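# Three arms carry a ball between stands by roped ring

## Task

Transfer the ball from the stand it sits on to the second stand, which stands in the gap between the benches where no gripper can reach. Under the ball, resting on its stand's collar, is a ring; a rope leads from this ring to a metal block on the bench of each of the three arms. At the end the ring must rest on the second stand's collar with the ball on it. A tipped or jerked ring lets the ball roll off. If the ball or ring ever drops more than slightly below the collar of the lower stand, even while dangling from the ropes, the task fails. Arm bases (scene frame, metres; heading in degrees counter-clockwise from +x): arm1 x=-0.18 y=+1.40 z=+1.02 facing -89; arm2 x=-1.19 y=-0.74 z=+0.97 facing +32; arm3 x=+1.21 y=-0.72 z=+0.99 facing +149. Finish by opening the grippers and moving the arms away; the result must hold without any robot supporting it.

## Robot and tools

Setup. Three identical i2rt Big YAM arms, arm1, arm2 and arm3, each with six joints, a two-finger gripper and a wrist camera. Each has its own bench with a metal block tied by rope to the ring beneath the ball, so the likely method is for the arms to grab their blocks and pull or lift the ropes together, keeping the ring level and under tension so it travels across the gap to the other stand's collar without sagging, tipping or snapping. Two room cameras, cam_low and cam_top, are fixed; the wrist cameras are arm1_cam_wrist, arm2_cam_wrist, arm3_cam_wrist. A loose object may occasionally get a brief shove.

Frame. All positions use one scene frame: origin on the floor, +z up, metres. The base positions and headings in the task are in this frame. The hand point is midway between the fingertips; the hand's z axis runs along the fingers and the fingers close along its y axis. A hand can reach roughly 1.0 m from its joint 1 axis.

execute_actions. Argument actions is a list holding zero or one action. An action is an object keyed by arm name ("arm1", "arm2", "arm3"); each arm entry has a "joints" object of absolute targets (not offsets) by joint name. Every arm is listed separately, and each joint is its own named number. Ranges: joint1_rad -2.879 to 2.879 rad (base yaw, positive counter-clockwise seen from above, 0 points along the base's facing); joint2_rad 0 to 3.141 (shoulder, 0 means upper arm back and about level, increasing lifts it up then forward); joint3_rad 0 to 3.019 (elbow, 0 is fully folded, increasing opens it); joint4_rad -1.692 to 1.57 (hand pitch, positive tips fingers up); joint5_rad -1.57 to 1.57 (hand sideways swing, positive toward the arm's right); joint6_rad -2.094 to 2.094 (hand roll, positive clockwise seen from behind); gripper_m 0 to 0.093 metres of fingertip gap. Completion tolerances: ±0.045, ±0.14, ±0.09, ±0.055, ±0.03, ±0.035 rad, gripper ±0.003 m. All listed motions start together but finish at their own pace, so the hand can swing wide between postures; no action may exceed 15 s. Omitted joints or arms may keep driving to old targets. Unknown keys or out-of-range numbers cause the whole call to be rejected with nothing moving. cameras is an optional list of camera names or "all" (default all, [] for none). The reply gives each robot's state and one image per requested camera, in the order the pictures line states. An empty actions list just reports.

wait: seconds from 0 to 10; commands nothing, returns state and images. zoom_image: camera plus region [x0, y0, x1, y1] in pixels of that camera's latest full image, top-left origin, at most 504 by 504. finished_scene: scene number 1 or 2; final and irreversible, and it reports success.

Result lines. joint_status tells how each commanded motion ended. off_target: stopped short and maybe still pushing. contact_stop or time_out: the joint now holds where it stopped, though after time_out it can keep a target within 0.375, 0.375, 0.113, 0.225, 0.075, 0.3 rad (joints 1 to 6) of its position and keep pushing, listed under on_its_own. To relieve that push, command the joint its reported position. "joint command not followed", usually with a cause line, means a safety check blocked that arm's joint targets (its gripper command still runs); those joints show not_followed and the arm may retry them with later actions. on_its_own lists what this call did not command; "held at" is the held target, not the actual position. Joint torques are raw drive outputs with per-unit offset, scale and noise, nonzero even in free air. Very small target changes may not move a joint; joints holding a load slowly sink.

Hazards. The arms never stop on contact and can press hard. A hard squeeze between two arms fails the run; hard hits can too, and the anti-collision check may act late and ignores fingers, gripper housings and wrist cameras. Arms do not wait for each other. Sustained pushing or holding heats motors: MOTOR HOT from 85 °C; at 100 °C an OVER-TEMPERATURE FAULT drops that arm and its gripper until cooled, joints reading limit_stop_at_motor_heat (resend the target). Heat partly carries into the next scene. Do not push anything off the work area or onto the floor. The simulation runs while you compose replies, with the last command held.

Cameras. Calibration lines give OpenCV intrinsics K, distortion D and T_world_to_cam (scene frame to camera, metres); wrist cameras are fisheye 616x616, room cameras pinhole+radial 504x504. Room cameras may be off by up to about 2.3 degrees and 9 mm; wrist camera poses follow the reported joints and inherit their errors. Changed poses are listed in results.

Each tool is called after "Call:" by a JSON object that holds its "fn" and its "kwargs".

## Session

Call:
{"fn": "execute_actions", "kwargs": {"actions": [{"arm1":{"joints":{"joint1_rad":0.0,"joint2_rad":1.9,"joint3_rad":1.53,"joint4_rad":-1.2,"joint5_rad":0,"joint6_rad":0,"gripper_m":0.093}},"arm2":{"joints":{"joint1_rad":0,"joint2_rad":1.85,"joint3_rad":1.48,"joint4_rad":-1.2,"joint5_rad":0,"joint6_rad":0,"gripper_m":0.093}},"arm3":{"joints":{"joint1_rad":0,"joint2_rad":1.87,"joint3_rad":1.5,"joint4_rad":-1.2,"joint5_rad":0,"joint6_rad":0,"gripper_m":0.093}}}]}}

Scene clock: 1.93 s.
Joint torques (N m, as the arm reports them, + toward a larger angle): arm1=[ -2.46 -19.7    9.32   1.13  -0.02   0.04] | arm2=[  0.66 -16.12   8.07   1.32  -0.07   0.17] | arm3=[ -0.42 -16.64   9.79   0.06   0.14  -0.03]
arm1.joint_positions: joint1_rad=+0.006 joint2_rad=+1.894 joint3_rad=+1.518 joint4_rad=-1.210 joint5_rad=-0.001 joint6_rad=-0.010 gripper_m=+0.093
arm1.joint_status: all done
arm1.hand: x=-0.1630 y=+0.8435 z=+1.1008 quat_wxyz=(+0.011, -0.694, -0.720, -0.005) (m; scene frame)
arm2.joint_positions: joint1_rad=+0.007 joint2_rad=+1.843 joint3_rad=+1.476 joint4_rad=-1.208 joint5_rad=+0.001 joint6_rad=-0.012 gripper_m=+0.093
arm2.joint_status: all done
arm2.hand: x=-0.7283 y=-0.4563 z=+1.0670 quat_wxyz=(-0.002, +0.284, -0.959, -0.006) (m; scene frame)
arm3.joint_positions: joint1_rad=-0.005 joint2_rad=+1.871 joint3_rad=+1.479 joint4_rad=-1.189 joint5_rad=-0.005 joint6_rad=-0.008 gripper_m=+0.093
arm3.joint_status: all done
arm3.hand: x=+0.7335 y=-0.4344 z=+1.0642 quat_wxyz=(+0.005, +0.965, -0.263, +0.006) (m; scene frame)
pictures: arm1_cam_wrist, arm2_cam_wrist, arm3_cam_wrist, cam_low, cam_top
camera_calibration (this result's frames):
arm1_cam_wrist: T_world_to_cam=[[-0.999342, -0.0361647, 0.00272276, -0.134104], [-0.0273168, 0.799975, 0.599412, -1.32984], [-0.0238557, 0.598943, -0.800436, 0.495876], [0, 0, 0, 1]] pos_world=[-0.158513, 0.761989, 1.19441]
arm2_cam_wrist: T_world_to_cam=[[0.544248, -0.838821, -0.0131721, 0.0257354], [-0.681117, -0.450983, 0.576796, -1.31302], [-0.489769, -0.304948, -0.816782, 0.501287], [0, 0, 0, 1]] pos_world=[-0.662814, -0.417697, 1.16713]
arm3_cam_wrist: T_world_to_cam=[[0.500693, 0.865554, -0.0110656, 0.0197856], [0.702061, -0.398574, 0.590126, -1.31164], [0.506376, -0.303241, -0.807235, 0.479399], [0, 0, 0, 1]] pos_world=[0.668191, -0.394539, 1.16124]
Images, in order (width x height): arm1_cam_wrist 616x616, arm2_cam_wrist 616x616, arm3_cam_wrist 616x616, cam_low 504x504, cam_top 504x504.

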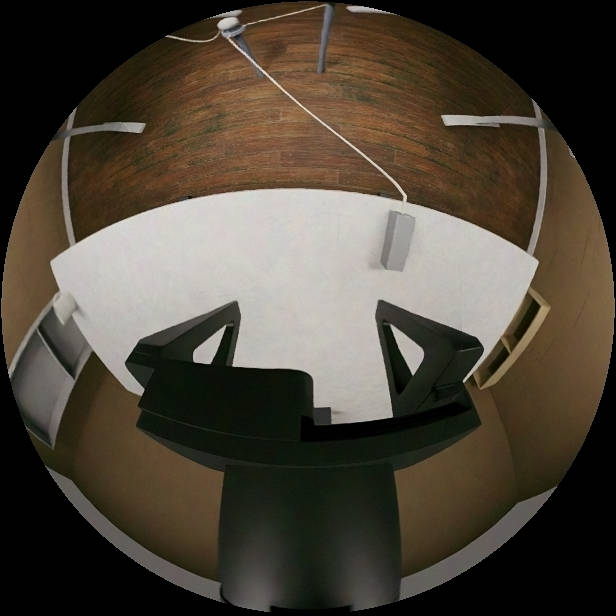

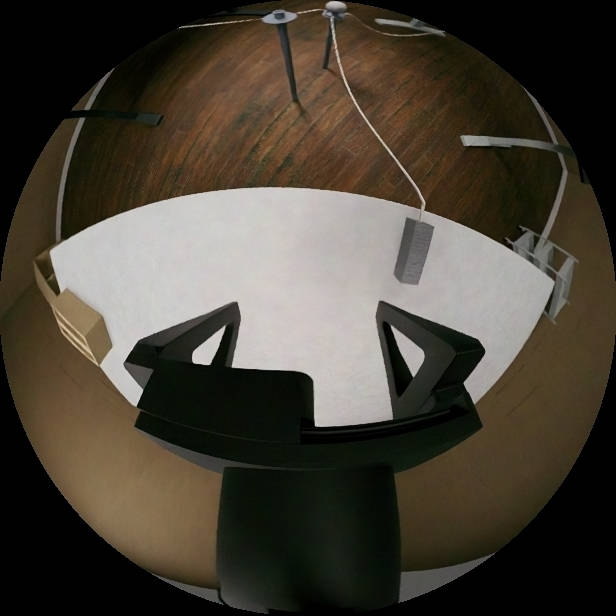

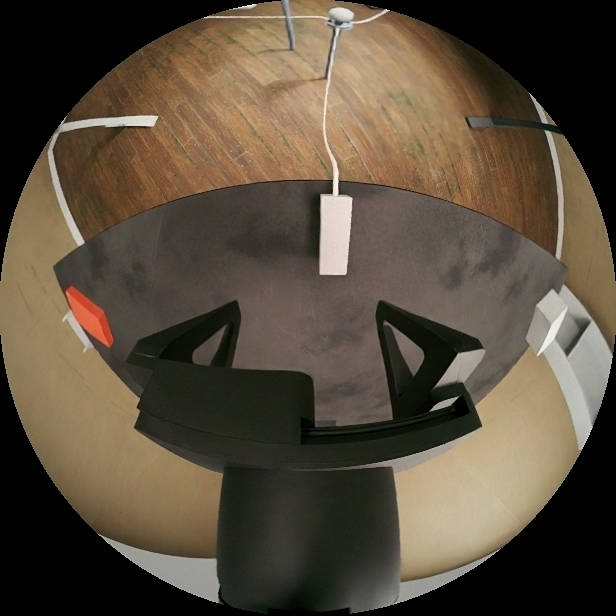

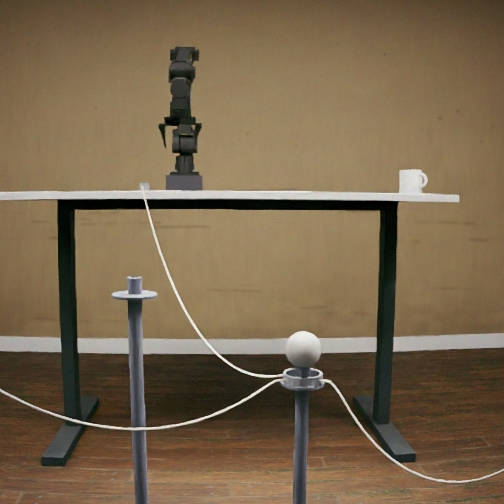

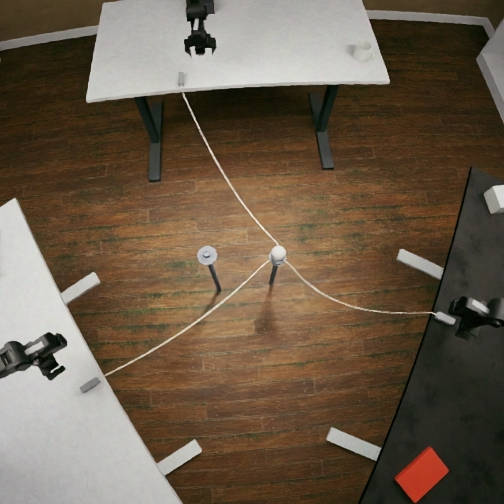

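Call:
{"fn": "execute_actions", "kwargs": {"actions": [{"arm1":{"joints":{"joint1_rad":-0.187,"joint2_rad":2.05,"joint3_rad":1.50,"joint4_rad":-0.96,"joint6_rad":-0.2}},"arm2":{"joints":{"joint1_rad":-0.213,"joint2_rad":1.94,"joint3_rad":1.42,"joint4_rad":-0.96,"joint6_rad":-0.2}},"arm3":{"joints":{"joint1_rad":-0.055,"joint2_rad":1.98,"joint3_rad":1.47,"joint4_rad":-0.99}}}], "cameras": ["arm1_cam_wrist","arm2_cam_wrist","arm3_cam_wrist"]}}

Scene clock: 17.93 s.
Joint torques (N m, as the arm reports them, + toward a larger angle): arm1=[ -2.31 -23.26   8.15   1.48  -0.13  -0.15] | arm2=[  0.48 -16.9    7.34   1.97  -0.08  -0.05] | arm3=[ -0.83 -17.8    7.91   1.1    0.1   -0.04]
arm1.joint_positions: joint1_rad=-0.184 joint2_rad=+2.063 joint3_rad=+1.494 joint4_rad=-0.977 joint5_rad=+0.001 joint6_rad=-0.190 gripper_m=+0.093
arm1.joint_status: all done
arm1.hand: x=-0.2747 y=+0.8214 z=+1.0006 quat_wxyz=(-0.001, -0.698, -0.716, +0.011) (m; scene frame)
arm2.joint_positions: joint1_rad=-0.210 joint2_rad=+1.941 joint3_rad=+1.421 joint4_rad=-0.978 joint5_rad=+0.001 joint6_rad=-0.188 gripper_m=+0.093
arm2.joint_status: all done
arm2.hand: x=-0.6509 y=-0.5521 z=+0.9957 quat_wxyz=(-0.040, +0.263, -0.964, -0.010) (m; scene frame)
arm3.joint_positions: joint1_rad=-0.058 joint2_rad=+1.987 joint3_rad=+1.467 joint4_rad=-1.003 joint5_rad=-0.004 joint6_rad=-0.008 gripper_m=+0.093
arm3.joint_status: all done
arm3.hand: x=+0.7239 y=-0.3924 z=+0.9976 quat_wxyz=(-0.004, +0.957, -0.288, -0.021) (m; scene frame)
pictures: arm1_cam_wrist, arm2_cam_wrist, arm3_cam_wrist
camera_calibration (this result's frames):
arm1_cam_wrist: T_world_to_cam=[[-0.999611, -0.0260432, 0.0100141, -0.261916], [-0.0157765, 0.823568, 0.566998, -1.23894], [-0.0230137, 0.566619, -0.823658, 0.476225], [0, 0, 0, 1]] pos_world=[-0.2704, 0.743692, 1.09735]
arm2_cam_wrist: T_world_to_cam=[[0.508181, -0.86125, -0.000322153, -0.146405], [-0.738748, -0.436091, 0.513883, -1.22906], [-0.442722, -0.260908, -0.85786, 0.547535], [0, 0, 0, 1]] pos_world=[-0.591158, -0.519216, 1.10125]
arm3_cam_wrist: T_world_to_cam=[[0.546085, 0.837683, -0.00885266, -0.0585142], [0.706039, -0.454527, 0.543059, -1.22678], [0.450888, -0.302807, -0.839648, 0.515886], [0, 0, 0, 1]] pos_world=[0.665501, -0.352374, 1.09886]
Images, in order (width x height): arm1_cam_wrist 616x616, arm2_cam_wrist 616x616, arm3_cam_wrist 616x616.

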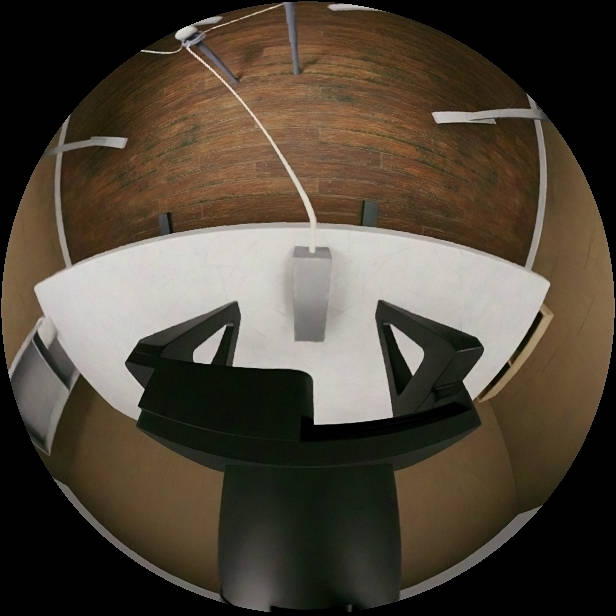

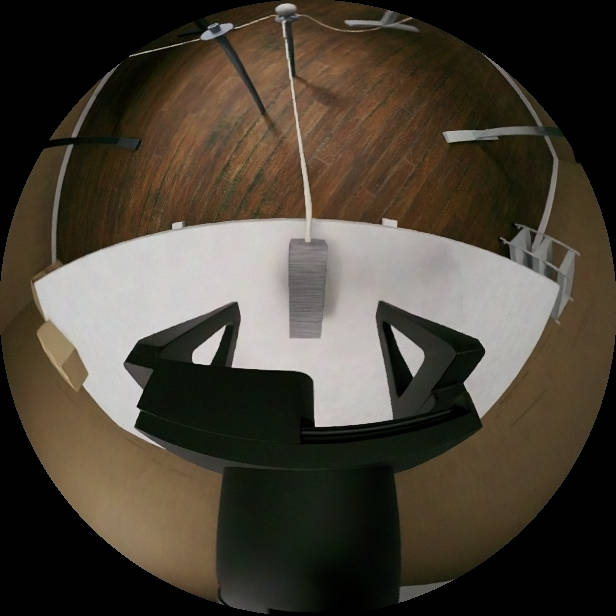

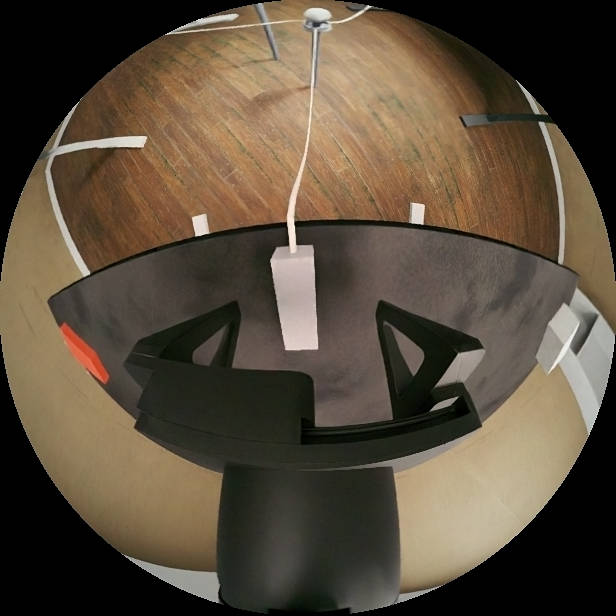

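Call:
{"fn": "execute_actions", "kwargs": {"actions": [{"arm1":{"joints":{"joint2_rad":2.115,"joint3_rad":1.44,"joint4_rad":-0.87}},"arm2":{"joints":{"joint2_rad":2.0,"joint3_rad":1.36,"joint4_rad":-0.87}},"arm3":{"joints":{"joint1_rad":-0.03,"joint2_rad":2.03,"joint3_rad":1.42,"joint4_rad":-0.92,"joint6_rad":-0.08}}}], "cameras": []}}

Scene clock: 24.70 s.
Joint torques (N m, as the arm reports them, + toward a larger angle): arm1=[ -2.17 -20.99   7.07   1.52  -0.1   -0.15] | arm2=[  1.53 -16.12   6.73   1.86  -0.04  -0.06] | arm3=[ -0.51 -16.07   7.1    1.07  -0.06  -0.19]
arm1.joint_positions: joint1_rad=-0.184 joint2_rad=+2.105 joint3_rad=+1.443 joint4_rad=-0.887 joint5_rad=+0.000 joint6_rad=-0.190 gripper_m=+0.093
arm1.joint_status: all done
arm1.hand: x=-0.2734 y=+0.8306 z=+0.9610 quat_wxyz=(+0.000, -0.698, -0.716, +0.009) (m; scene frame)
arm2.joint_positions: joint1_rad=-0.212 joint2_rad=+1.981 joint3_rad=+1.365 joint4_rad=-0.885 joint5_rad=-0.001 joint6_rad=-0.189 gripper_m=+0.093
arm2.joint_status: all done
arm2.hand: x=-0.6580 y=-0.5547 z=+0.9560 quat_wxyz=(-0.038, +0.263, -0.964, -0.011) (m; scene frame)
arm3.joint_positions: joint1_rad=-0.031 joint2_rad=+2.014 joint3_rad=+1.425 joint4_rad=-0.932 joint5_rad=+0.000 joint6_rad=-0.070 gripper_m=+0.093
arm3.joint_status: all done
arm3.hand: x=+0.7199 y=-0.4078 z=+0.9691 quat_wxyz=(-0.007, +0.969, -0.245, -0.022) (m; scene frame)
pictures: none
No camera images: the call's "cameras" was empty. Leave "cameras" out to get every camera's image.

Call:
{"fn": "execute_actions", "kwargs": {"actions": [{"arm1":{"joints":{"gripper_m":0}},"arm2":{"joints":{"gripper_m":0}},"arm3":{"joints":{"gripper_m":0}}}], "cameras": []}}

Call:
{"fn": "execute_actions", "kwargs": {"actions": [{"arm1":{"joints":{"joint2_rad":1.98,"joint3_rad":1.6,"joint4_rad":-1.15}},"arm2":{"joints":{"joint2_rad":1.92,"joint3_rad":1.55,"joint4_rad":-1.15}},"arm3":{"joints":{"joint2_rad":1.8,"joint3_rad":1.5,"joint4_rad":-1.2}}}], "cameras": []}}

Call:
{"fn": "execute_actions", "kwargs": {"actions": [{"arm1":{"joints":{"joint1_rad":0.35,"joint6_rad":0.3}},"arm2":{"joints":{"joint1_rad":-0.1,"joint6_rad":-0.1}},"arm3":{"joints":{"joint2_rad":1.5,"joint3_rad":1.2}}}]}}

Scene clock: 41.03 s.
Joint torques (N m, as the arm reports them, + toward a larger angle): arm1=[ -2.18 -21.04   7.05   1.5   -0.09  -0.14] | arm2=[  1.21 -15.83   6.63   1.82  -0.04  -0.07] | arm3=[ -0.85 -16.37   7.01   1.07  -0.08  -0.17]
arm1.joint_positions: joint1_rad=-0.184 joint2_rad=+2.105 joint3_rad=+1.443 joint4_rad=-0.887 joint5_rad=+0.000 joint6_rad=-0.191 gripper_m=+0.024
arm1.joint_status: gripper_m off_target (ended at +0.024, target +0.000)
arm1.hand: x=-0.2737 y=+0.8306 z=+0.9610 quat_wxyz=(+0.000, -0.698, -0.717, +0.009) (m; scene frame)
arm2.joint_positions: joint1_rad=-0.212 joint2_rad=+1.981 joint3_rad=+1.365 joint4_rad=-0.885 joint5_rad=-0.001 joint6_rad=-0.189 gripper_m=+0.025
arm2.joint_status: gripper_m off_target (ended at +0.025, target +0.000)
arm2.hand: x=-0.6578 y=-0.5547 z=+0.9560 quat_wxyz=(-0.038, +0.263, -0.964, -0.010) (m; scene frame)
arm3.joint_positions: joint1_rad=-0.031 joint2_rad=+2.014 joint3_rad=+1.425 joint4_rad=-0.931 joint5_rad=+0.000 joint6_rad=-0.072 gripper_m=+0.025
arm3.joint_status: gripper_m off_target (ended at +0.025, target +0.000)
arm3.hand: x=+0.7198 y=-0.4075 z=+0.9691 quat_wxyz=(-0.007, +0.969, -0.244, -0.022) (m; scene frame)
pictures: none
No camera images: the call's "cameras" was empty. Leave "cameras" out to get every camera's image.

Scene clock: 42.40 s.
Joint torques (N m, as the arm reports them, + toward a larger angle): arm1=[ -2.17 -22.78  11.98   0.08  -0.09  -0.13] | arm2=[  1.22 -17.56  11.01   0.55  -0.03  -0.07] | arm3=[ -0.44 -15.27  11.57   0.28  -0.05  -0.16]
arm1.joint_positions: joint1_rad=-0.184 joint2_rad=+1.994 joint3_rad=+1.551 joint4_rad=-1.135 joint5_rad=+0.000 joint6_rad=-0.191 gripper_m=+0.024
arm1.joint_status: all done
arm1.hand: x=-0.2733 y=+0.8270 z=+1.0580 quat_wxyz=(+0.008, -0.698, -0.716, -0.002) (m; scene frame)
arm2.joint_positions: joint1_rad=-0.212 joint2_rad=+1.930 joint3_rad=+1.507 joint4_rad=-1.135 joint5_rad=-0.001 joint6_rad=-0.189 gripper_m=+0.025
arm2.joint_status: all done
arm2.hand: x=-0.6524 y=-0.5539 z=+1.0302 quat_wxyz=(-0.010, +0.263, -0.965, -0.008) (m; scene frame)
arm3.joint_positions: joint1_rad=-0.031 joint2_rad=+1.793 joint3_rad=+1.459 joint4_rad=-1.190 joint5_rad=+0.000 joint6_rad=-0.072 gripper_m=+0.025
arm3.joint_status: all done
arm3.hand: x=+0.7459 y=-0.4240 z=+1.0982 quat_wxyz=(-0.007, +0.969, -0.244, -0.021) (m; scene frame)
pictures: none
No camera images: the call's "cameras" was empty. Leave "cameras" out to get every camera's image.

Scene clock: 44.00 s.
Joint torques (N m, as the arm reports them, + toward a larger angle): arm1=[ -1.26 -23.02  11.93   0.05   0.01   0.05] | arm2=[  0.98 -18.06  11.18   0.47  -0.06   0.16] | arm3=[ -0.61 -11.15   8.57   0.53  -0.07  -0.17]
arm1.joint_positions: joint1_rad=+0.344 joint2_rad=+1.994 joint3_rad=+1.551 joint4_rad=-1.135 joint5_rad=-0.001 joint6_rad=+0.290 gripper_m=+0.024
arm1.joint_status: all done
arm1.hand: x=+0.0295 y=+0.8572 z=+1.0555 quat_wxyz=(+0.009, -0.680, -0.733, -0.002) (m; scene frame)
arm2.joint_positions: joint1_rad=-0.097 joint2_rad=+1.930 joint3_rad=+1.507 joint4_rad=-1.135 joint5_rad=+0.000 joint6_rad=-0.113 gripper_m=+0.025
arm2.joint_status: all done
arm2.hand: x=-0.6778 y=-0.4937 z=+1.0311 quat_wxyz=(-0.010, +0.282, -0.959, -0.008) (m; scene frame)
arm3.joint_positions: joint1_rad=-0.031 joint2_rad=+1.497 joint3_rad=+1.200 joint4_rad=-1.195 joint5_rad=+0.000 joint6_rad=-0.072 gripper_m=+0.025
arm3.joint_status: all done
arm3.hand: x=+0.8283 y=-0.4763 z=+1.1407 quat_wxyz=(-0.012, +0.969, -0.244, -0.036) (m; scene frame)
pictures: arm1_cam_wrist, arm2_cam_wrist, arm3_cam_wrist, cam_low, cam_top
camera_calibration (this result's frames):
arm1_cam_wrist: T_world_to_cam=[[-0.997224, -0.0743221, 0.0046305, 0.0895348], [-0.057087, 0.802937, 0.593324, -1.30366], [-0.0478151, 0.591413, -0.80495, 0.467911], [0, 0, 0, 1]] pos_world=[0.0372376, 0.776679, 1.14972]
arm2_cam_wrist: T_world_to_cam=[[0.541064, -0.840883, -0.012861, -0.0371299], [-0.691015, -0.453244, 0.563088, -1.26852], [-0.47932, -0.29578, -0.826297, 0.506655], [0, 0, 0, 1]] pos_world=[-0.613628, -0.456314, 1.13246]
arm3_cam_wrist: T_world_to_cam=[[0.467445, 0.884022, 0.000543456, 0.0325483], [0.756872, -0.400529, 0.516451, -1.40233], [0.456771, -0.241001, -0.856317, 0.607151], [0, 0, 0, 1]] pos_world=[0.768843, -0.444125, 1.24413]
Images, in order (width x height): arm1_cam_wrist 616x616, arm2_cam_wrist 616x616, arm3_cam_wrist 616x616, cam_low 504x504, cam_top 504x504.

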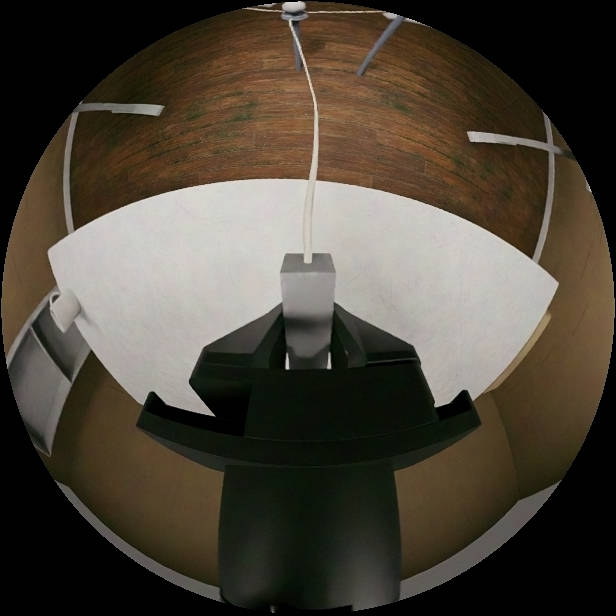

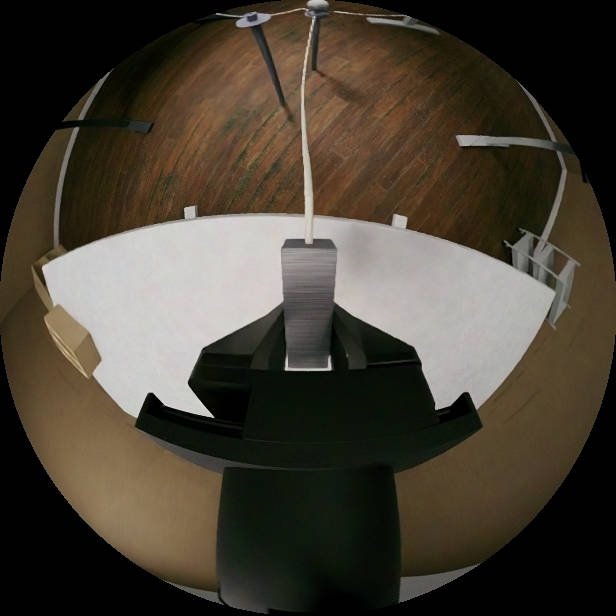

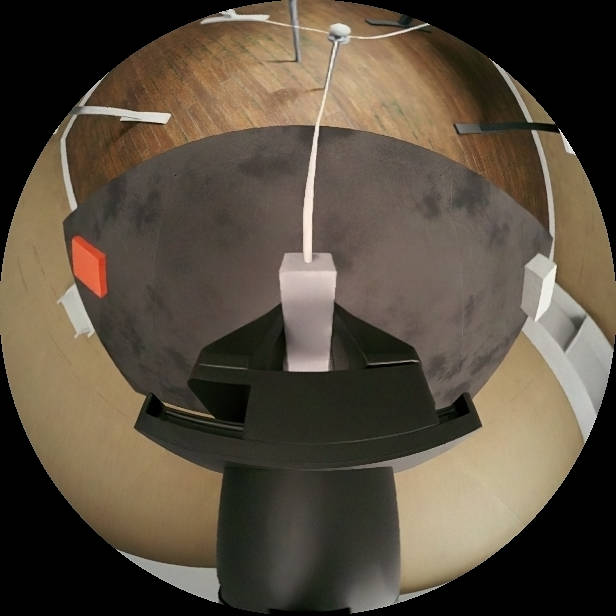

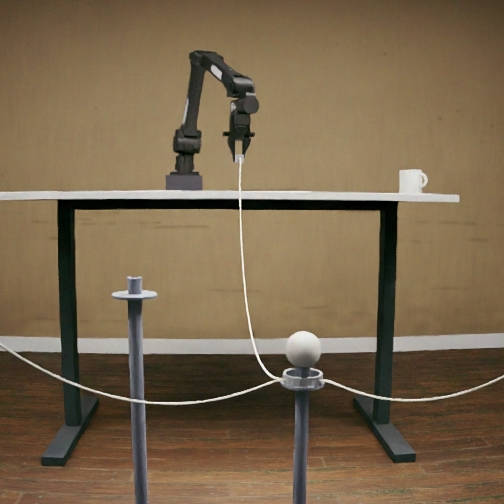

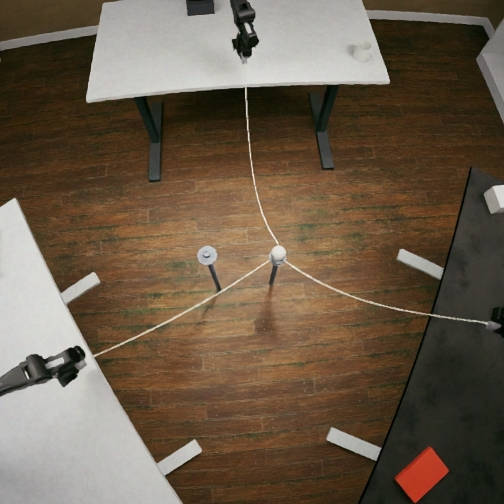

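Call:
{"fn": "execute_actions", "kwargs": {"actions": [{"arm1":{"joints":{"joint1_rad":0.42,"joint2_rad":1.58,"joint3_rad":1.2,"joint4_rad":-1.17,"joint6_rad":0.4}},"arm2":{"joints":{"joint2_rad":1.82,"joint3_rad":1.49,"joint4_rad":-1.23}},"arm3":{"joints":{"joint2_rad":1.33,"joint3_rad":1.05,"joint4_rad":-1.27}}}], "cameras": ["cam_low","cam_top"]}}

Scene clock: 58.97 s.
Joint torques (N m, as the arm reports them, + toward a larger angle): arm1=[ -2.   -15.97   8.24   0.26  -0.02   0.05] | arm2=[  1.29 -17.29   8.29   0.51  -0.05   0.17] | arm3=[-0.79 -9.05  9.16  0.37 -0.07 -0.17]
arm1.joint_positions: joint1_rad=+0.422 joint2_rad=+1.585 joint3_rad=+1.202 joint4_rad=-1.158 joint5_rad=+0.000 joint6_rad=+0.390 gripper_m=+0.024
arm1.joint_status: all done
arm1.hand: x=+0.0182 y=+0.9884 z=+1.1381 quat_wxyz=(-0.008, -0.688, -0.726, +0.006) (m; scene frame)
arm2.joint_positions: joint1_rad=-0.097 joint2_rad=+1.830 joint3_rad=+1.487 joint4_rad=-1.215 joint5_rad=+0.000 joint6_rad=-0.113 gripper_m=+0.025
arm2.joint_status: all done
arm2.hand: x=-0.6983 y=-0.5045 z=+1.0769 quat_wxyz=(-0.010, +0.282, -0.959, -0.008) (m; scene frame)
arm3.joint_positions: joint1_rad=-0.031 joint2_rad=+1.336 joint3_rad=+1.042 joint4_rad=-1.265 joint5_rad=+0.000 joint6_rad=-0.072 gripper_m=+0.025
arm3.joint_status: all done
arm3.hand: x=+0.8943 y=-0.5182 z=+1.1426 quat_wxyz=(-0.001, +0.970, -0.244, -0.004) (m; scene frame)
pictures: cam_low, cam_top
Images, in order (width x height): cam_low 504x504, cam_top 504x504.

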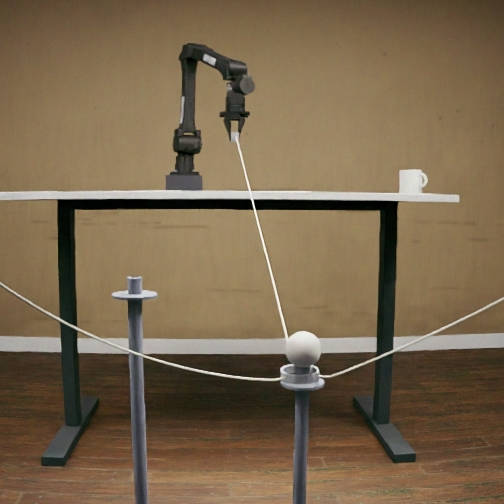

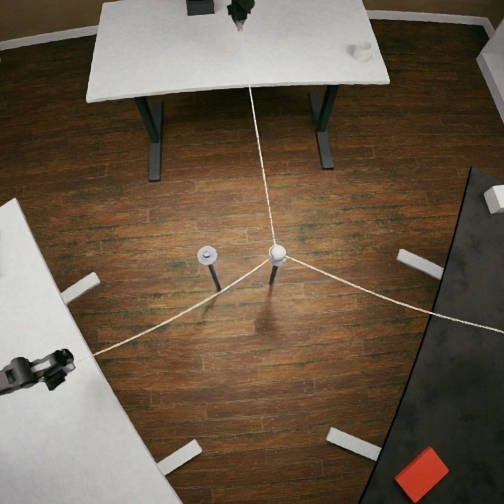

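Call:
{"fn": "execute_actions", "kwargs": {"actions": [{"arm1":{"joints":{"joint4_rad":-1.11}},"arm2":{"joints":{"joint2_rad":1.73,"joint4_rad":-1.3}},"arm3":{"joints":{"joint4_rad":-1.33}}}], "cameras": ["cam_low","cam_top"]}}

Call:
{"fn": "zoom_image", "kwargs": {"camera": "cam_low", "region": [230,300,380,420]}}

Scene clock: 67.73 s.
Joint torques (N m, as the arm reports them, + toward a larger angle): arm1=[ -1.9  -15.78   8.4    1.39  -0.02   0.05] | arm2=[  1.34 -16.08   8.47   0.47  -0.05   0.17] | arm3=[-0.75 -8.95  9.06 -0.12 -0.08 -0.15]
arm1.joint_positions: joint1_rad=+0.422 joint2_rad=+1.585 joint3_rad=+1.202 joint4_rad=-1.123 joint5_rad=+0.000 joint6_rad=+0.390 gripper_m=+0.024
arm1.joint_status: all done
arm1.hand: x=+0.0219 y=+0.9806 z=+1.1385 quat_wxyz=(-0.024, -0.688, -0.725, +0.012) (m; scene frame)
arm2.joint_positions: joint1_rad=-0.097 joint2_rad=+1.744 joint3_rad=+1.487 joint4_rad=-1.281 joint5_rad=+0.000 joint6_rad=-0.113 gripper_m=+0.025
arm2.joint_status: all done
arm2.hand: x=-0.7127 y=-0.5123 z=+1.1208 quat_wxyz=(-0.019, +0.282, -0.959, -0.010) (m; scene frame)
arm3.joint_positions: joint1_rad=-0.031 joint2_rad=+1.336 joint3_rad=+1.042 joint4_rad=-1.314 joint5_rad=+0.000 joint6_rad=-0.072 gripper_m=+0.025
arm3.joint_status: all done
arm3.hand: x=+0.9046 y=-0.5247 z=+1.1429 quat_wxyz=(+0.007, +0.970, -0.244, +0.020) (m; scene frame)
pictures: cam_low, cam_top
Images, in order (width x height): cam_low 504x504, cam_top 504x504.

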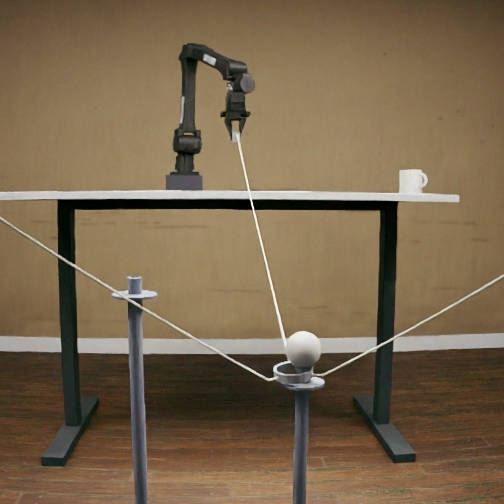

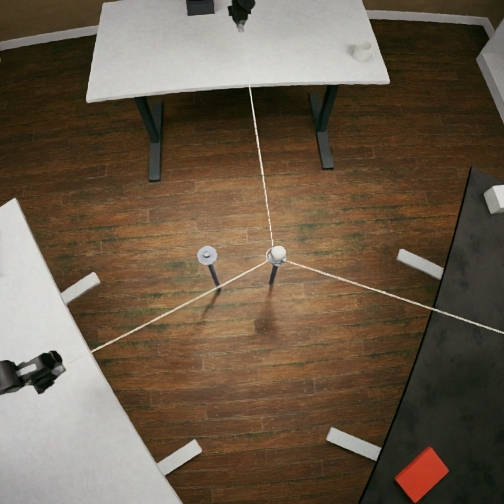

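Region (230, 300, 380, 420) of cam_low's 504x504 image, scaled by 3.360, with more detail than that image has; it fills the top 403 rows of this view, and the rest is white.

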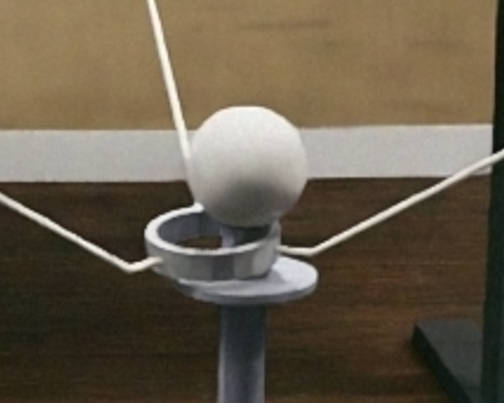

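Call:
{"fn": "execute_actions", "kwargs": {"actions": [{"arm1":{"joints":{"joint4_rad":-1.08}},"arm2":{"joints":{"joint4_rad":-1.205}},"arm3":{"joints":{"joint4_rad":-1.385}}}], "cameras": ["cam_low","cam_top"]}}

Call:
{"fn": "zoom_image", "kwargs": {"camera": "cam_low", "region": [230,300,380,420]}}

Call:
{"fn": "zoom_image", "kwargs": {"camera": "cam_top", "region": [240,220,320,290]}}

Scene clock: 75.57 s.
Joint torques (N m, as the arm reports them, + toward a larger angle): arm1=[ -2.09 -15.91   8.44   1.49  -0.03   0.04] | arm2=[  1.26 -16.76   8.44   1.94  -0.04   0.15] | arm3=[-0.83 -8.98  8.99 -0.24 -0.09 -0.15]
arm1.joint_positions: joint1_rad=+0.422 joint2_rad=+1.585 joint3_rad=+1.202 joint4_rad=-1.094 joint5_rad=+0.000 joint6_rad=+0.390 gripper_m=+0.024
arm1.joint_status: all done
arm1.hand: x=+0.0250 y=+0.9741 z=+1.1389 quat_wxyz=(-0.038, -0.687, -0.725, +0.017) (m; scene frame)
arm2.joint_positions: joint1_rad=-0.097 joint2_rad=+1.744 joint3_rad=+1.487 joint4_rad=-1.220 joint5_rad=+0.000 joint6_rad=-0.113 gripper_m=+0.025
arm2.joint_status: all done
arm2.hand: x=-0.6993 y=-0.5057 z=+1.1219 quat_wxyz=(-0.049, +0.281, -0.958, -0.015) (m; scene frame)
arm3.joint_positions: joint1_rad=-0.031 joint2_rad=+1.336 joint3_rad=+1.042 joint4_rad=-1.368 joint5_rad=+0.000 joint6_rad=-0.072 gripper_m=+0.025
arm3.joint_status: all done
arm3.hand: x=+0.9156 y=-0.5318 z=+1.1438 quat_wxyz=(+0.015, +0.969, -0.244, +0.045) (m; scene frame)
pictures: cam_low, cam_top
Images, in order (width x height): cam_low 504x504, cam_top 504x504.

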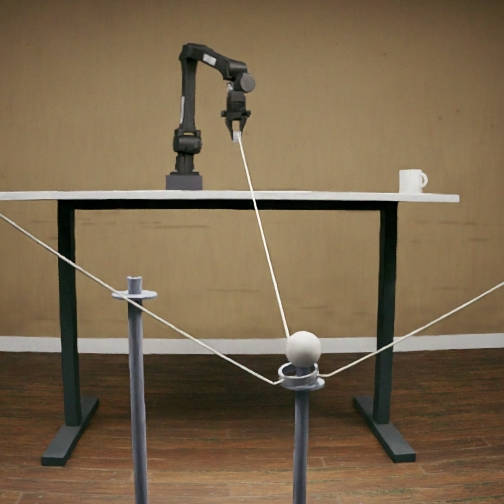

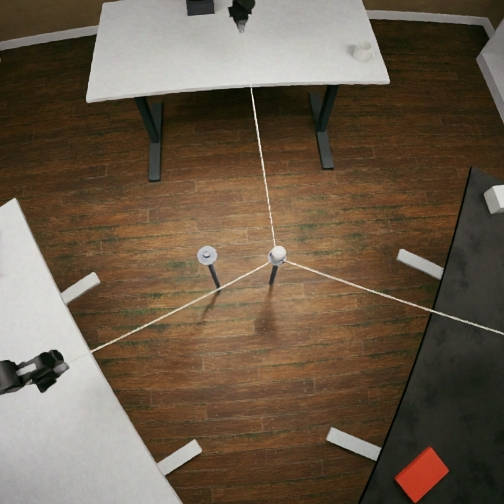

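Region (230, 300, 380, 420) of cam_low's 504x504 image, scaled by 3.360, with more detail than that image has; it fills the top 403 rows of this view, and the rest is white.

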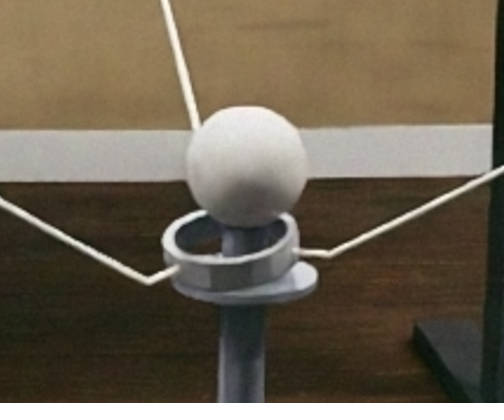

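Region (240, 220, 320, 290) of cam_top's 504x504 image, scaled by 6.300, with more detail than that image has; it fills the top 441 rows of this view, and the rest is white.

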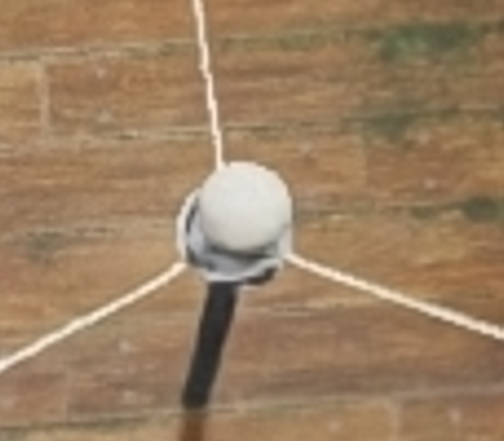

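Call:
{"fn": "execute_actions", "kwargs": {"actions": [{"arm1":{"joints":{"joint2_rad":1.52}},"arm2":{"joints":{"joint2_rad":1.68,"joint4_rad":-1.16}},"arm3":{"joints":{"joint2_rad":1.24}}}], "cameras": ["cam_low","cam_top"]}}

Call:
{"fn": "zoom_image", "kwargs": {"camera": "cam_low", "region": [230,300,380,420]}}

Scene clock: 82.40 s.
Joint torques (N m, as the arm reports them, + toward a larger angle): arm1=[ -1.98 -18.69   8.6    1.51  -0.03   0.04] | arm2=[  1.28 -17.76   8.76   2.14  -0.06   0.18] | arm3=[-0.8  -8.6   9.31 -0.02 -0.08 -0.17]
arm1.joint_positions: joint1_rad=+0.422 joint2_rad=+1.558 joint3_rad=+1.202 joint4_rad=-1.094 joint5_rad=+0.000 joint6_rad=+0.390 gripper_m=+0.024
arm1.joint_status: all done
arm1.hand: x=+0.0251 y=+0.9739 z=+1.1511 quat_wxyz=(-0.051, -0.687, -0.725, +0.022) (m; scene frame)
arm2.joint_positions: joint1_rad=-0.097 joint2_rad=+1.709 joint3_rad=+1.487 joint4_rad=-1.178 joint5_rad=+0.000 joint6_rad=-0.113 gripper_m=+0.025
arm2.joint_status: all done
arm2.hand: x=-0.6909 y=-0.5018 z=+1.1419 quat_wxyz=(-0.088, +0.280, -0.956, -0.022) (m; scene frame)
arm3.joint_positions: joint1_rad=-0.031 joint2_rad=+1.250 joint3_rad=+1.042 joint4_rad=-1.370 joint5_rad=+0.000 joint6_rad=-0.072 gripper_m=+0.025
arm3.joint_status: all done
arm3.hand: x=+0.9191 y=-0.5339 z=+1.1712 quat_wxyz=(+0.002, +0.970, -0.244, +0.005) (m; scene frame)
pictures: cam_low, cam_top
Images, in order (width x height): cam_low 504x504, cam_top 504x504.

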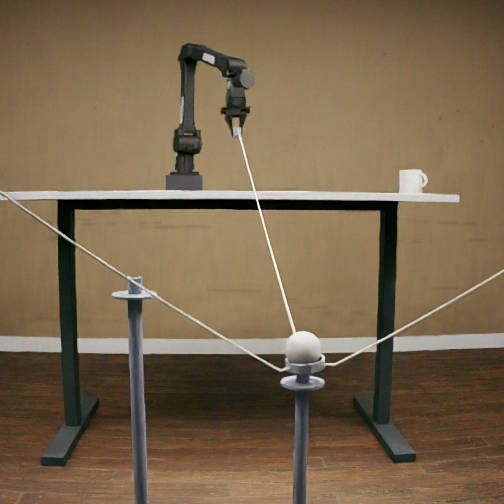

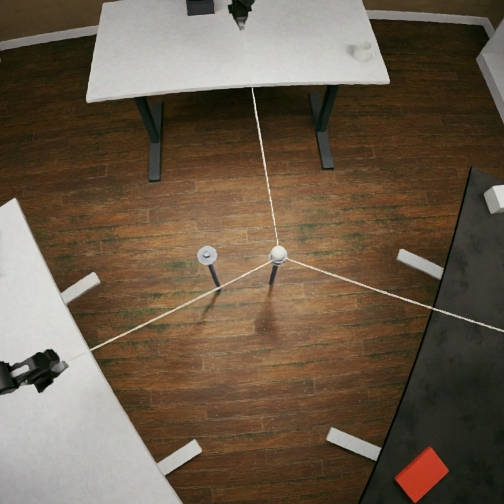

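Region (230, 300, 380, 420) of cam_low's 504x504 image, scaled by 3.360, with more detail than that image has; it fills the top 403 rows of this view, and the rest is white.

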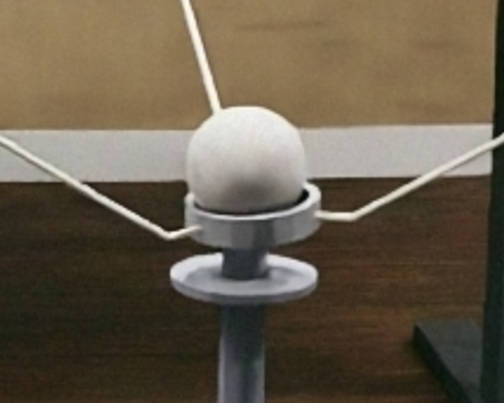

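Call:
{"fn": "execute_actions", "kwargs": {"actions": [{"arm1":{"joints":{"joint2_rad":1.41}},"arm2":{"joints":{"joint2_rad":1.59}},"arm3":{"joints":{"joint2_rad":1.11}}}], "cameras": ["cam_low"]}}

Call:
{"fn": "execute_actions", "kwargs": {"actions": [{"arm1":{"joints":{"joint2_rad":1.28,"joint4_rad":-1.15}},"arm2":{"joints":{"joint2_rad":1.48,"joint4_rad":-1.23}},"arm3":{"joints":{"joint1_rad":-0.15,"joint2_rad":0.98,"joint6_rad":-0.18}}}], "cameras": ["cam_low","cam_top"]}}

Scene clock: 92.73 s.
Joint torques (N m, as the arm reports them, + toward a larger angle): arm1=[ -2.05 -15.12   9.52   1.68  -0.03   0.03] | arm2=[  1.29 -14.75   8.88   2.34  -0.05   0.15] | arm3=[-0.67 -6.4   9.83  0.18 -0.07 -0.17]
arm1.joint_positions: joint1_rad=+0.422 joint2_rad=+1.429 joint3_rad=+1.196 joint4_rad=-1.092 joint5_rad=+0.000 joint6_rad=+0.390 gripper_m=+0.024
arm1.joint_status: all done
arm1.hand: x=+0.0233 y=+0.9783 z=+1.2069 quat_wxyz=(-0.109, -0.683, -0.721, +0.045) (m; scene frame)
arm2.joint_positions: joint1_rad=-0.097 joint2_rad=+1.605 joint3_rad=+1.487 joint4_rad=-1.176 joint5_rad=+0.000 joint6_rad=-0.113 gripper_m=+0.025
arm2.joint_status: all done
arm2.hand: x=-0.6971 y=-0.5056 z=+1.1973 quat_wxyz=(-0.140, +0.278, -0.950, -0.031) (m; scene frame)
arm3.joint_positions: joint1_rad=-0.031 joint2_rad=+1.115 joint3_rad=+1.042 joint4_rad=-1.370 joint5_rad=+0.000 joint6_rad=-0.072 gripper_m=+0.025
arm3.joint_status: all done
arm3.hand: x=+0.9278 y=-0.5394 z=+1.2135 quat_wxyz=(-0.019, +0.968, -0.244, -0.059) (m; scene frame)
pictures: cam_low
Images, in order (width x height): cam_low 504x504.

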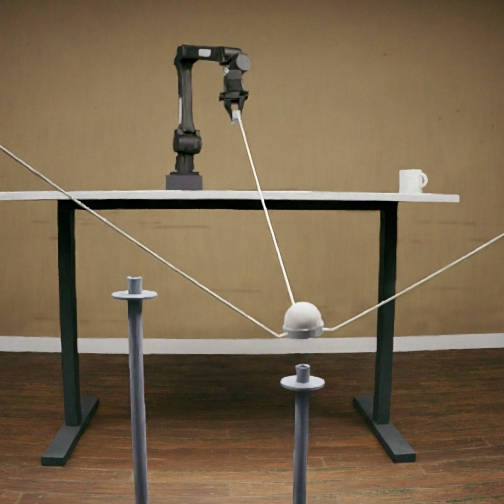

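Scene clock: 93.93 s.
Joint torques (N m, as the arm reports them, + toward a larger angle): arm1=[ -2.   -12.88  10.18   0.52  -0.03   0.03] | arm2=[  0.96 -12.78   9.19   1.11  -0.05   0.17] | arm3=[-0.4  -5.02 10.02  0.38 -0.07 -0.17]
arm1.joint_positions: joint1_rad=+0.422 joint2_rad=+1.294 joint3_rad=+1.193 joint4_rad=-1.132 joint5_rad=+0.000 joint6_rad=+0.390 gripper_m=+0.024
arm1.joint_status: all done
arm1.hand: x=+0.0144 y=+0.9978 z=+1.2615 quat_wxyz=(-0.151, -0.679, -0.716, +0.061) (m; scene frame)
arm2.joint_positions: joint1_rad=-0.097 joint2_rad=+1.493 joint3_rad=+1.484 joint4_rad=-1.213 joint5_rad=+0.000 joint6_rad=-0.113 gripper_m=+0.025
arm2.joint_status: all done
arm2.hand: x=-0.7179 y=-0.5167 z=+1.2507 quat_wxyz=(-0.175, +0.276, -0.944, -0.037) (m; scene frame)
arm3.joint_positions: joint1_rad=-0.153 joint2_rad=+0.984 joint3_rad=+1.042 joint4_rad=-1.370 joint5_rad=+0.000 joint6_rad=-0.171 gripper_m=+0.025
arm3.joint_status: all done
arm3.hand: x=+0.9632 y=-0.5166 z=+1.2526 quat_wxyz=(-0.053, +0.959, -0.254, -0.115) (m; scene frame)
pictures: cam_low, cam_top
Images, in order (width x height): cam_low 504x504, cam_top 504x504.

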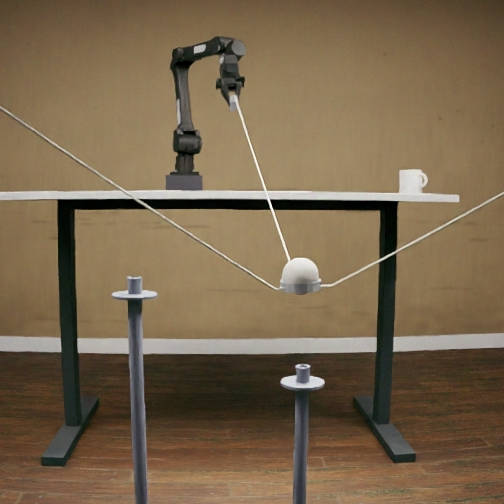

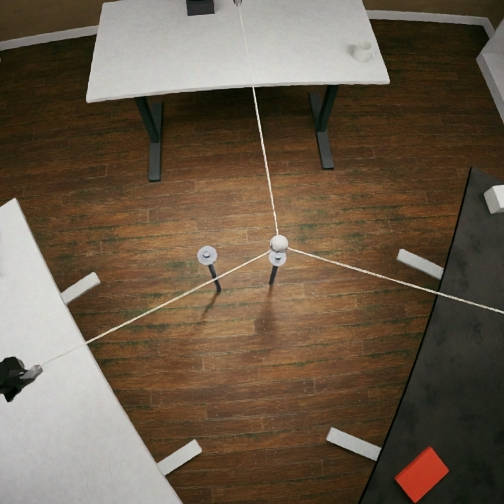

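Call:
{"fn": "execute_actions", "kwargs": {"actions": [{"arm1":{"joints":{"joint1_rad":0.23,"joint2_rad":1.155,"joint4_rad":-1.22,"joint6_rad":0.2}},"arm2":{"joints":{"joint1_rad":-0.03,"joint2_rad":1.285,"joint3_rad":1.435,"joint4_rad":-1.345,"joint6_rad":-0.03}},"arm3":{"joints":{"joint1_rad":-0.03,"joint2_rad":1.145,"joint3_rad":1.38,"joint4_rad":-1.42,"joint6_rad":-0.05}}}], "cameras": ["cam_low","cam_top"]}}

Scene clock: 110.40 s.
Joint torques (N m, as the arm reports them, + toward a larger angle): arm1=[ -1.09 -11.27  10.26   0.68  -0.11  -0.15] | arm2=[ 0.96 -9.23  9.89  1.18 -0.05  0.16] | arm3=[-0.83 -9.12 14.19  0.76 -0.09 -0.04]
arm1.joint_positions: joint1_rad=+0.222 joint2_rad=+1.172 joint3_rad=+1.193 joint4_rad=-1.203 joint5_rad=+0.001 joint6_rad=+0.211 gripper_m=+0.024
arm1.joint_status: all done
arm1.hand: x=-0.0772 y=+0.9993 z=+1.3055 quat_wxyz=(-0.157, -0.683, -0.706, +0.103) (m; scene frame)
arm2.joint_positions: joint1_rad=-0.023 joint2_rad=+1.289 joint3_rad=+1.421 joint4_rad=-1.331 joint5_rad=+0.000 joint6_rad=-0.042 gripper_m=+0.025
arm2.joint_status: all done
arm2.hand: x=-0.8022 y=-0.5223 z=+1.3062 quat_wxyz=(-0.183, +0.277, -0.942, -0.052) (m; scene frame)
arm3.joint_positions: joint1_rad=-0.028 joint2_rad=+1.168 joint3_rad=+1.318 joint4_rad=-1.410 joint5_rad=+0.000 joint6_rad=-0.057 gripper_m=+0.025
arm3.joint_status: all done
arm3.hand: x=+0.8758 y=-0.5076 z=+1.3132 quat_wxyz=(-0.047, +0.957, -0.247, -0.146) (m; scene frame)
pictures: cam_low, cam_top
Images, in order (width x height): cam_low 504x504, cam_top 504x504.

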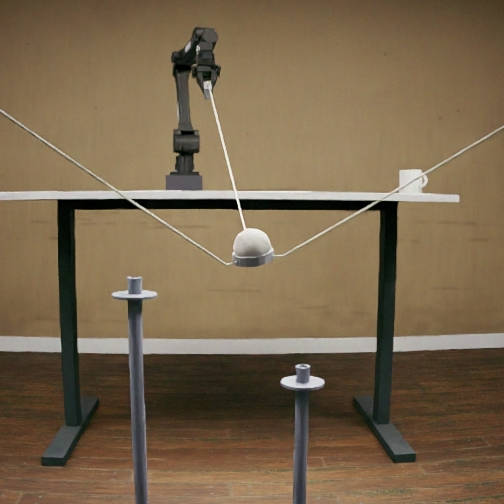

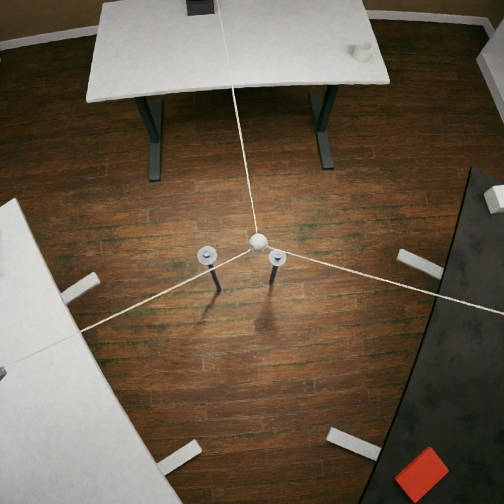

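Call:
{"fn": "execute_actions", "kwargs": {"actions": [{"arm1":{"joints":{"joint1_rad":0.03,"joint2_rad":1.11,"joint6_rad":0.0}},"arm2":{"joints":{"joint1_rad":0.06,"joint2_rad":1.115,"joint3_rad":1.325,"joint4_rad":-1.38,"joint6_rad":0.06}},"arm3":{"joints":{"joint1_rad":0.08,"joint2_rad":1.305,"joint3_rad":1.56,"joint4_rad":-1.45,"joint6_rad":0.06}}}], "cameras": ["cam_low","cam_top"]}}

Scene clock: 119.27 s.
Joint torques (N m, as the arm reports them, + toward a larger angle): arm1=[ -1.26 -12.91  10.27   0.71  -0.06  -0.14] | arm2=[ 0.71 -7.31  9.45  1.31 -0.05  0.15] | arm3=[ -1.05 -11.65  15.17   0.71  -0.06  -0.04]
arm1.joint_positions: joint1_rad=+0.024 joint2_rad=+1.150 joint3_rad=+1.193 joint4_rad=-1.203 joint5_rad=-0.001 joint6_rad=+0.010 gripper_m=+0.024
arm1.joint_status: all done
arm1.hand: x=-0.1576 y=+0.9913 z=+1.3149 quat_wxyz=(-0.142, -0.680, -0.705, +0.140) (m; scene frame)
arm2.joint_positions: joint1_rad=+0.065 joint2_rad=+1.120 joint3_rad=+1.315 joint4_rad=-1.365 joint5_rad=+0.000 joint6_rad=+0.048 gripper_m=+0.025
arm2.joint_status: all done
arm2.hand: x=-0.8735 y=-0.5248 z=+1.3196 quat_wxyz=(-0.191, +0.275, -0.939, -0.072) (m; scene frame)
arm3.joint_positions: joint1_rad=+0.084 joint2_rad=+1.330 joint3_rad=+1.485 joint4_rad=-1.441 joint5_rad=+0.000 joint6_rad=+0.053 gripper_m=+0.025
arm3.joint_status: all done
arm3.hand: x=+0.8050 y=-0.5216 z=+1.3218 quat_wxyz=(-0.027, +0.959, -0.247, -0.137) (m; scene frame)
pictures: cam_low, cam_top
Images, in order (width x height): cam_low 504x504, cam_top 504x504.

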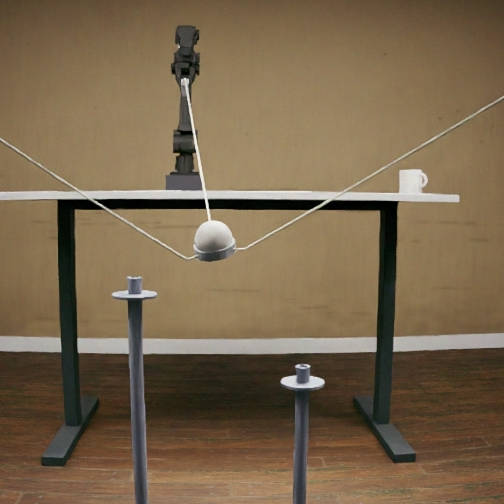

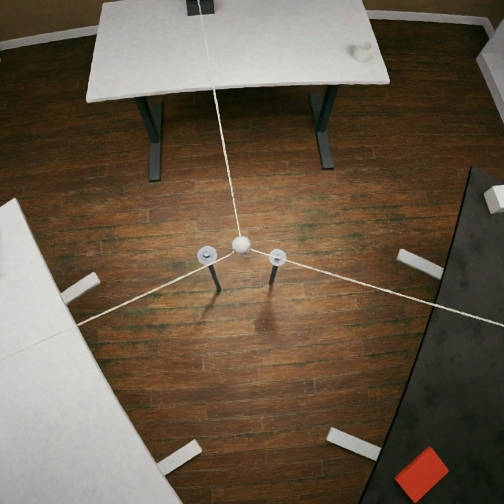

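Call:
{"fn": "execute_actions", "kwargs": {"actions": [{"arm1":{"joints":{"joint1_rad":-0.11,"joint6_rad":-0.12}},"arm2":{"joints":{"joint1_rad":0.2,"joint2_rad":0.94,"joint3_rad":1.205,"joint4_rad":-1.42,"joint6_rad":0.2}},"arm3":{"joints":{"joint2_rad":1.465,"joint3_rad":1.735,"joint4_rad":-1.47}}}], "cameras": ["cam_low","cam_top"]}}

Scene clock: 128.93 s.
Joint torques (N m, as the arm reports them, + toward a larger angle): arm1=[ -1.45 -12.95  10.3    0.72  -0.03  -0.13] | arm2=[ 1.24 -4.53  9.66  1.39 -0.06  0.16] | arm3=[ -0.97 -13.97  14.94   0.6   -0.06  -0.03]
arm1.joint_positions: joint1_rad=-0.114 joint2_rad=+1.149 joint3_rad=+1.193 joint4_rad=-1.203 joint5_rad=-0.001 joint6_rad=-0.111 gripper_m=+0.024
arm1.joint_status: all done
arm1.hand: x=-0.2140 y=+0.9928 z=+1.3156 quat_wxyz=(-0.124, -0.686, -0.699, +0.158) (m; scene frame)
arm2.joint_positions: joint1_rad=+0.204 joint2_rad=+0.943 joint3_rad=+1.195 joint4_rad=-1.406 joint5_rad=+0.001 joint6_rad=+0.188 gripper_m=+0.025
arm2.joint_status: all done
arm2.hand: x=-0.9546 y=-0.5278 z=+1.3184 quat_wxyz=(-0.188, +0.274, -0.938, -0.101) (m; scene frame)
arm3.joint_positions: joint1_rad=+0.084 joint2_rad=+1.492 joint3_rad=+1.661 joint4_rad=-1.461 joint5_rad=+0.000 joint6_rad=+0.053 gripper_m=+0.025
arm3.joint_status: all done
arm3.hand: x=+0.7508 y=-0.4954 z=+1.3255 quat_wxyz=(-0.027, +0.959, -0.247, -0.135) (m; scene frame)
pictures: cam_low, cam_top
Images, in order (width x height): cam_low 504x504, cam_top 504x504.

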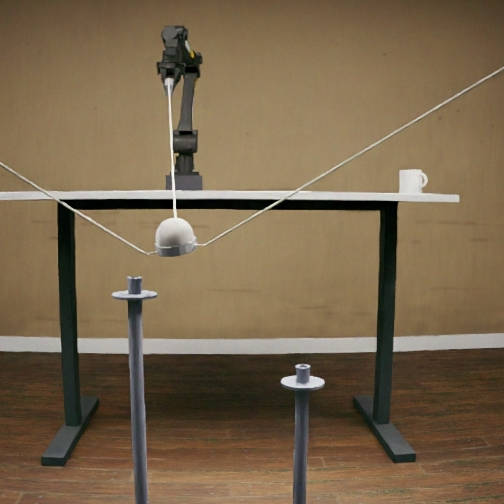

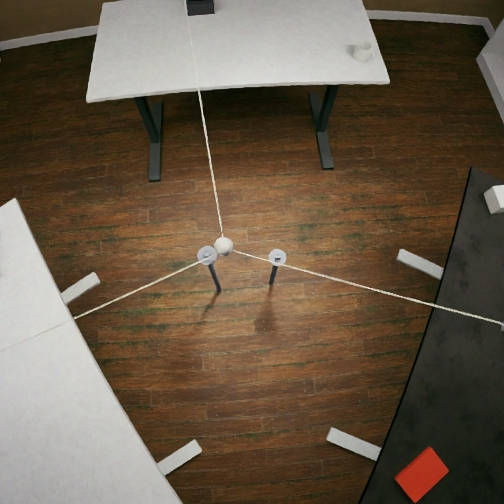

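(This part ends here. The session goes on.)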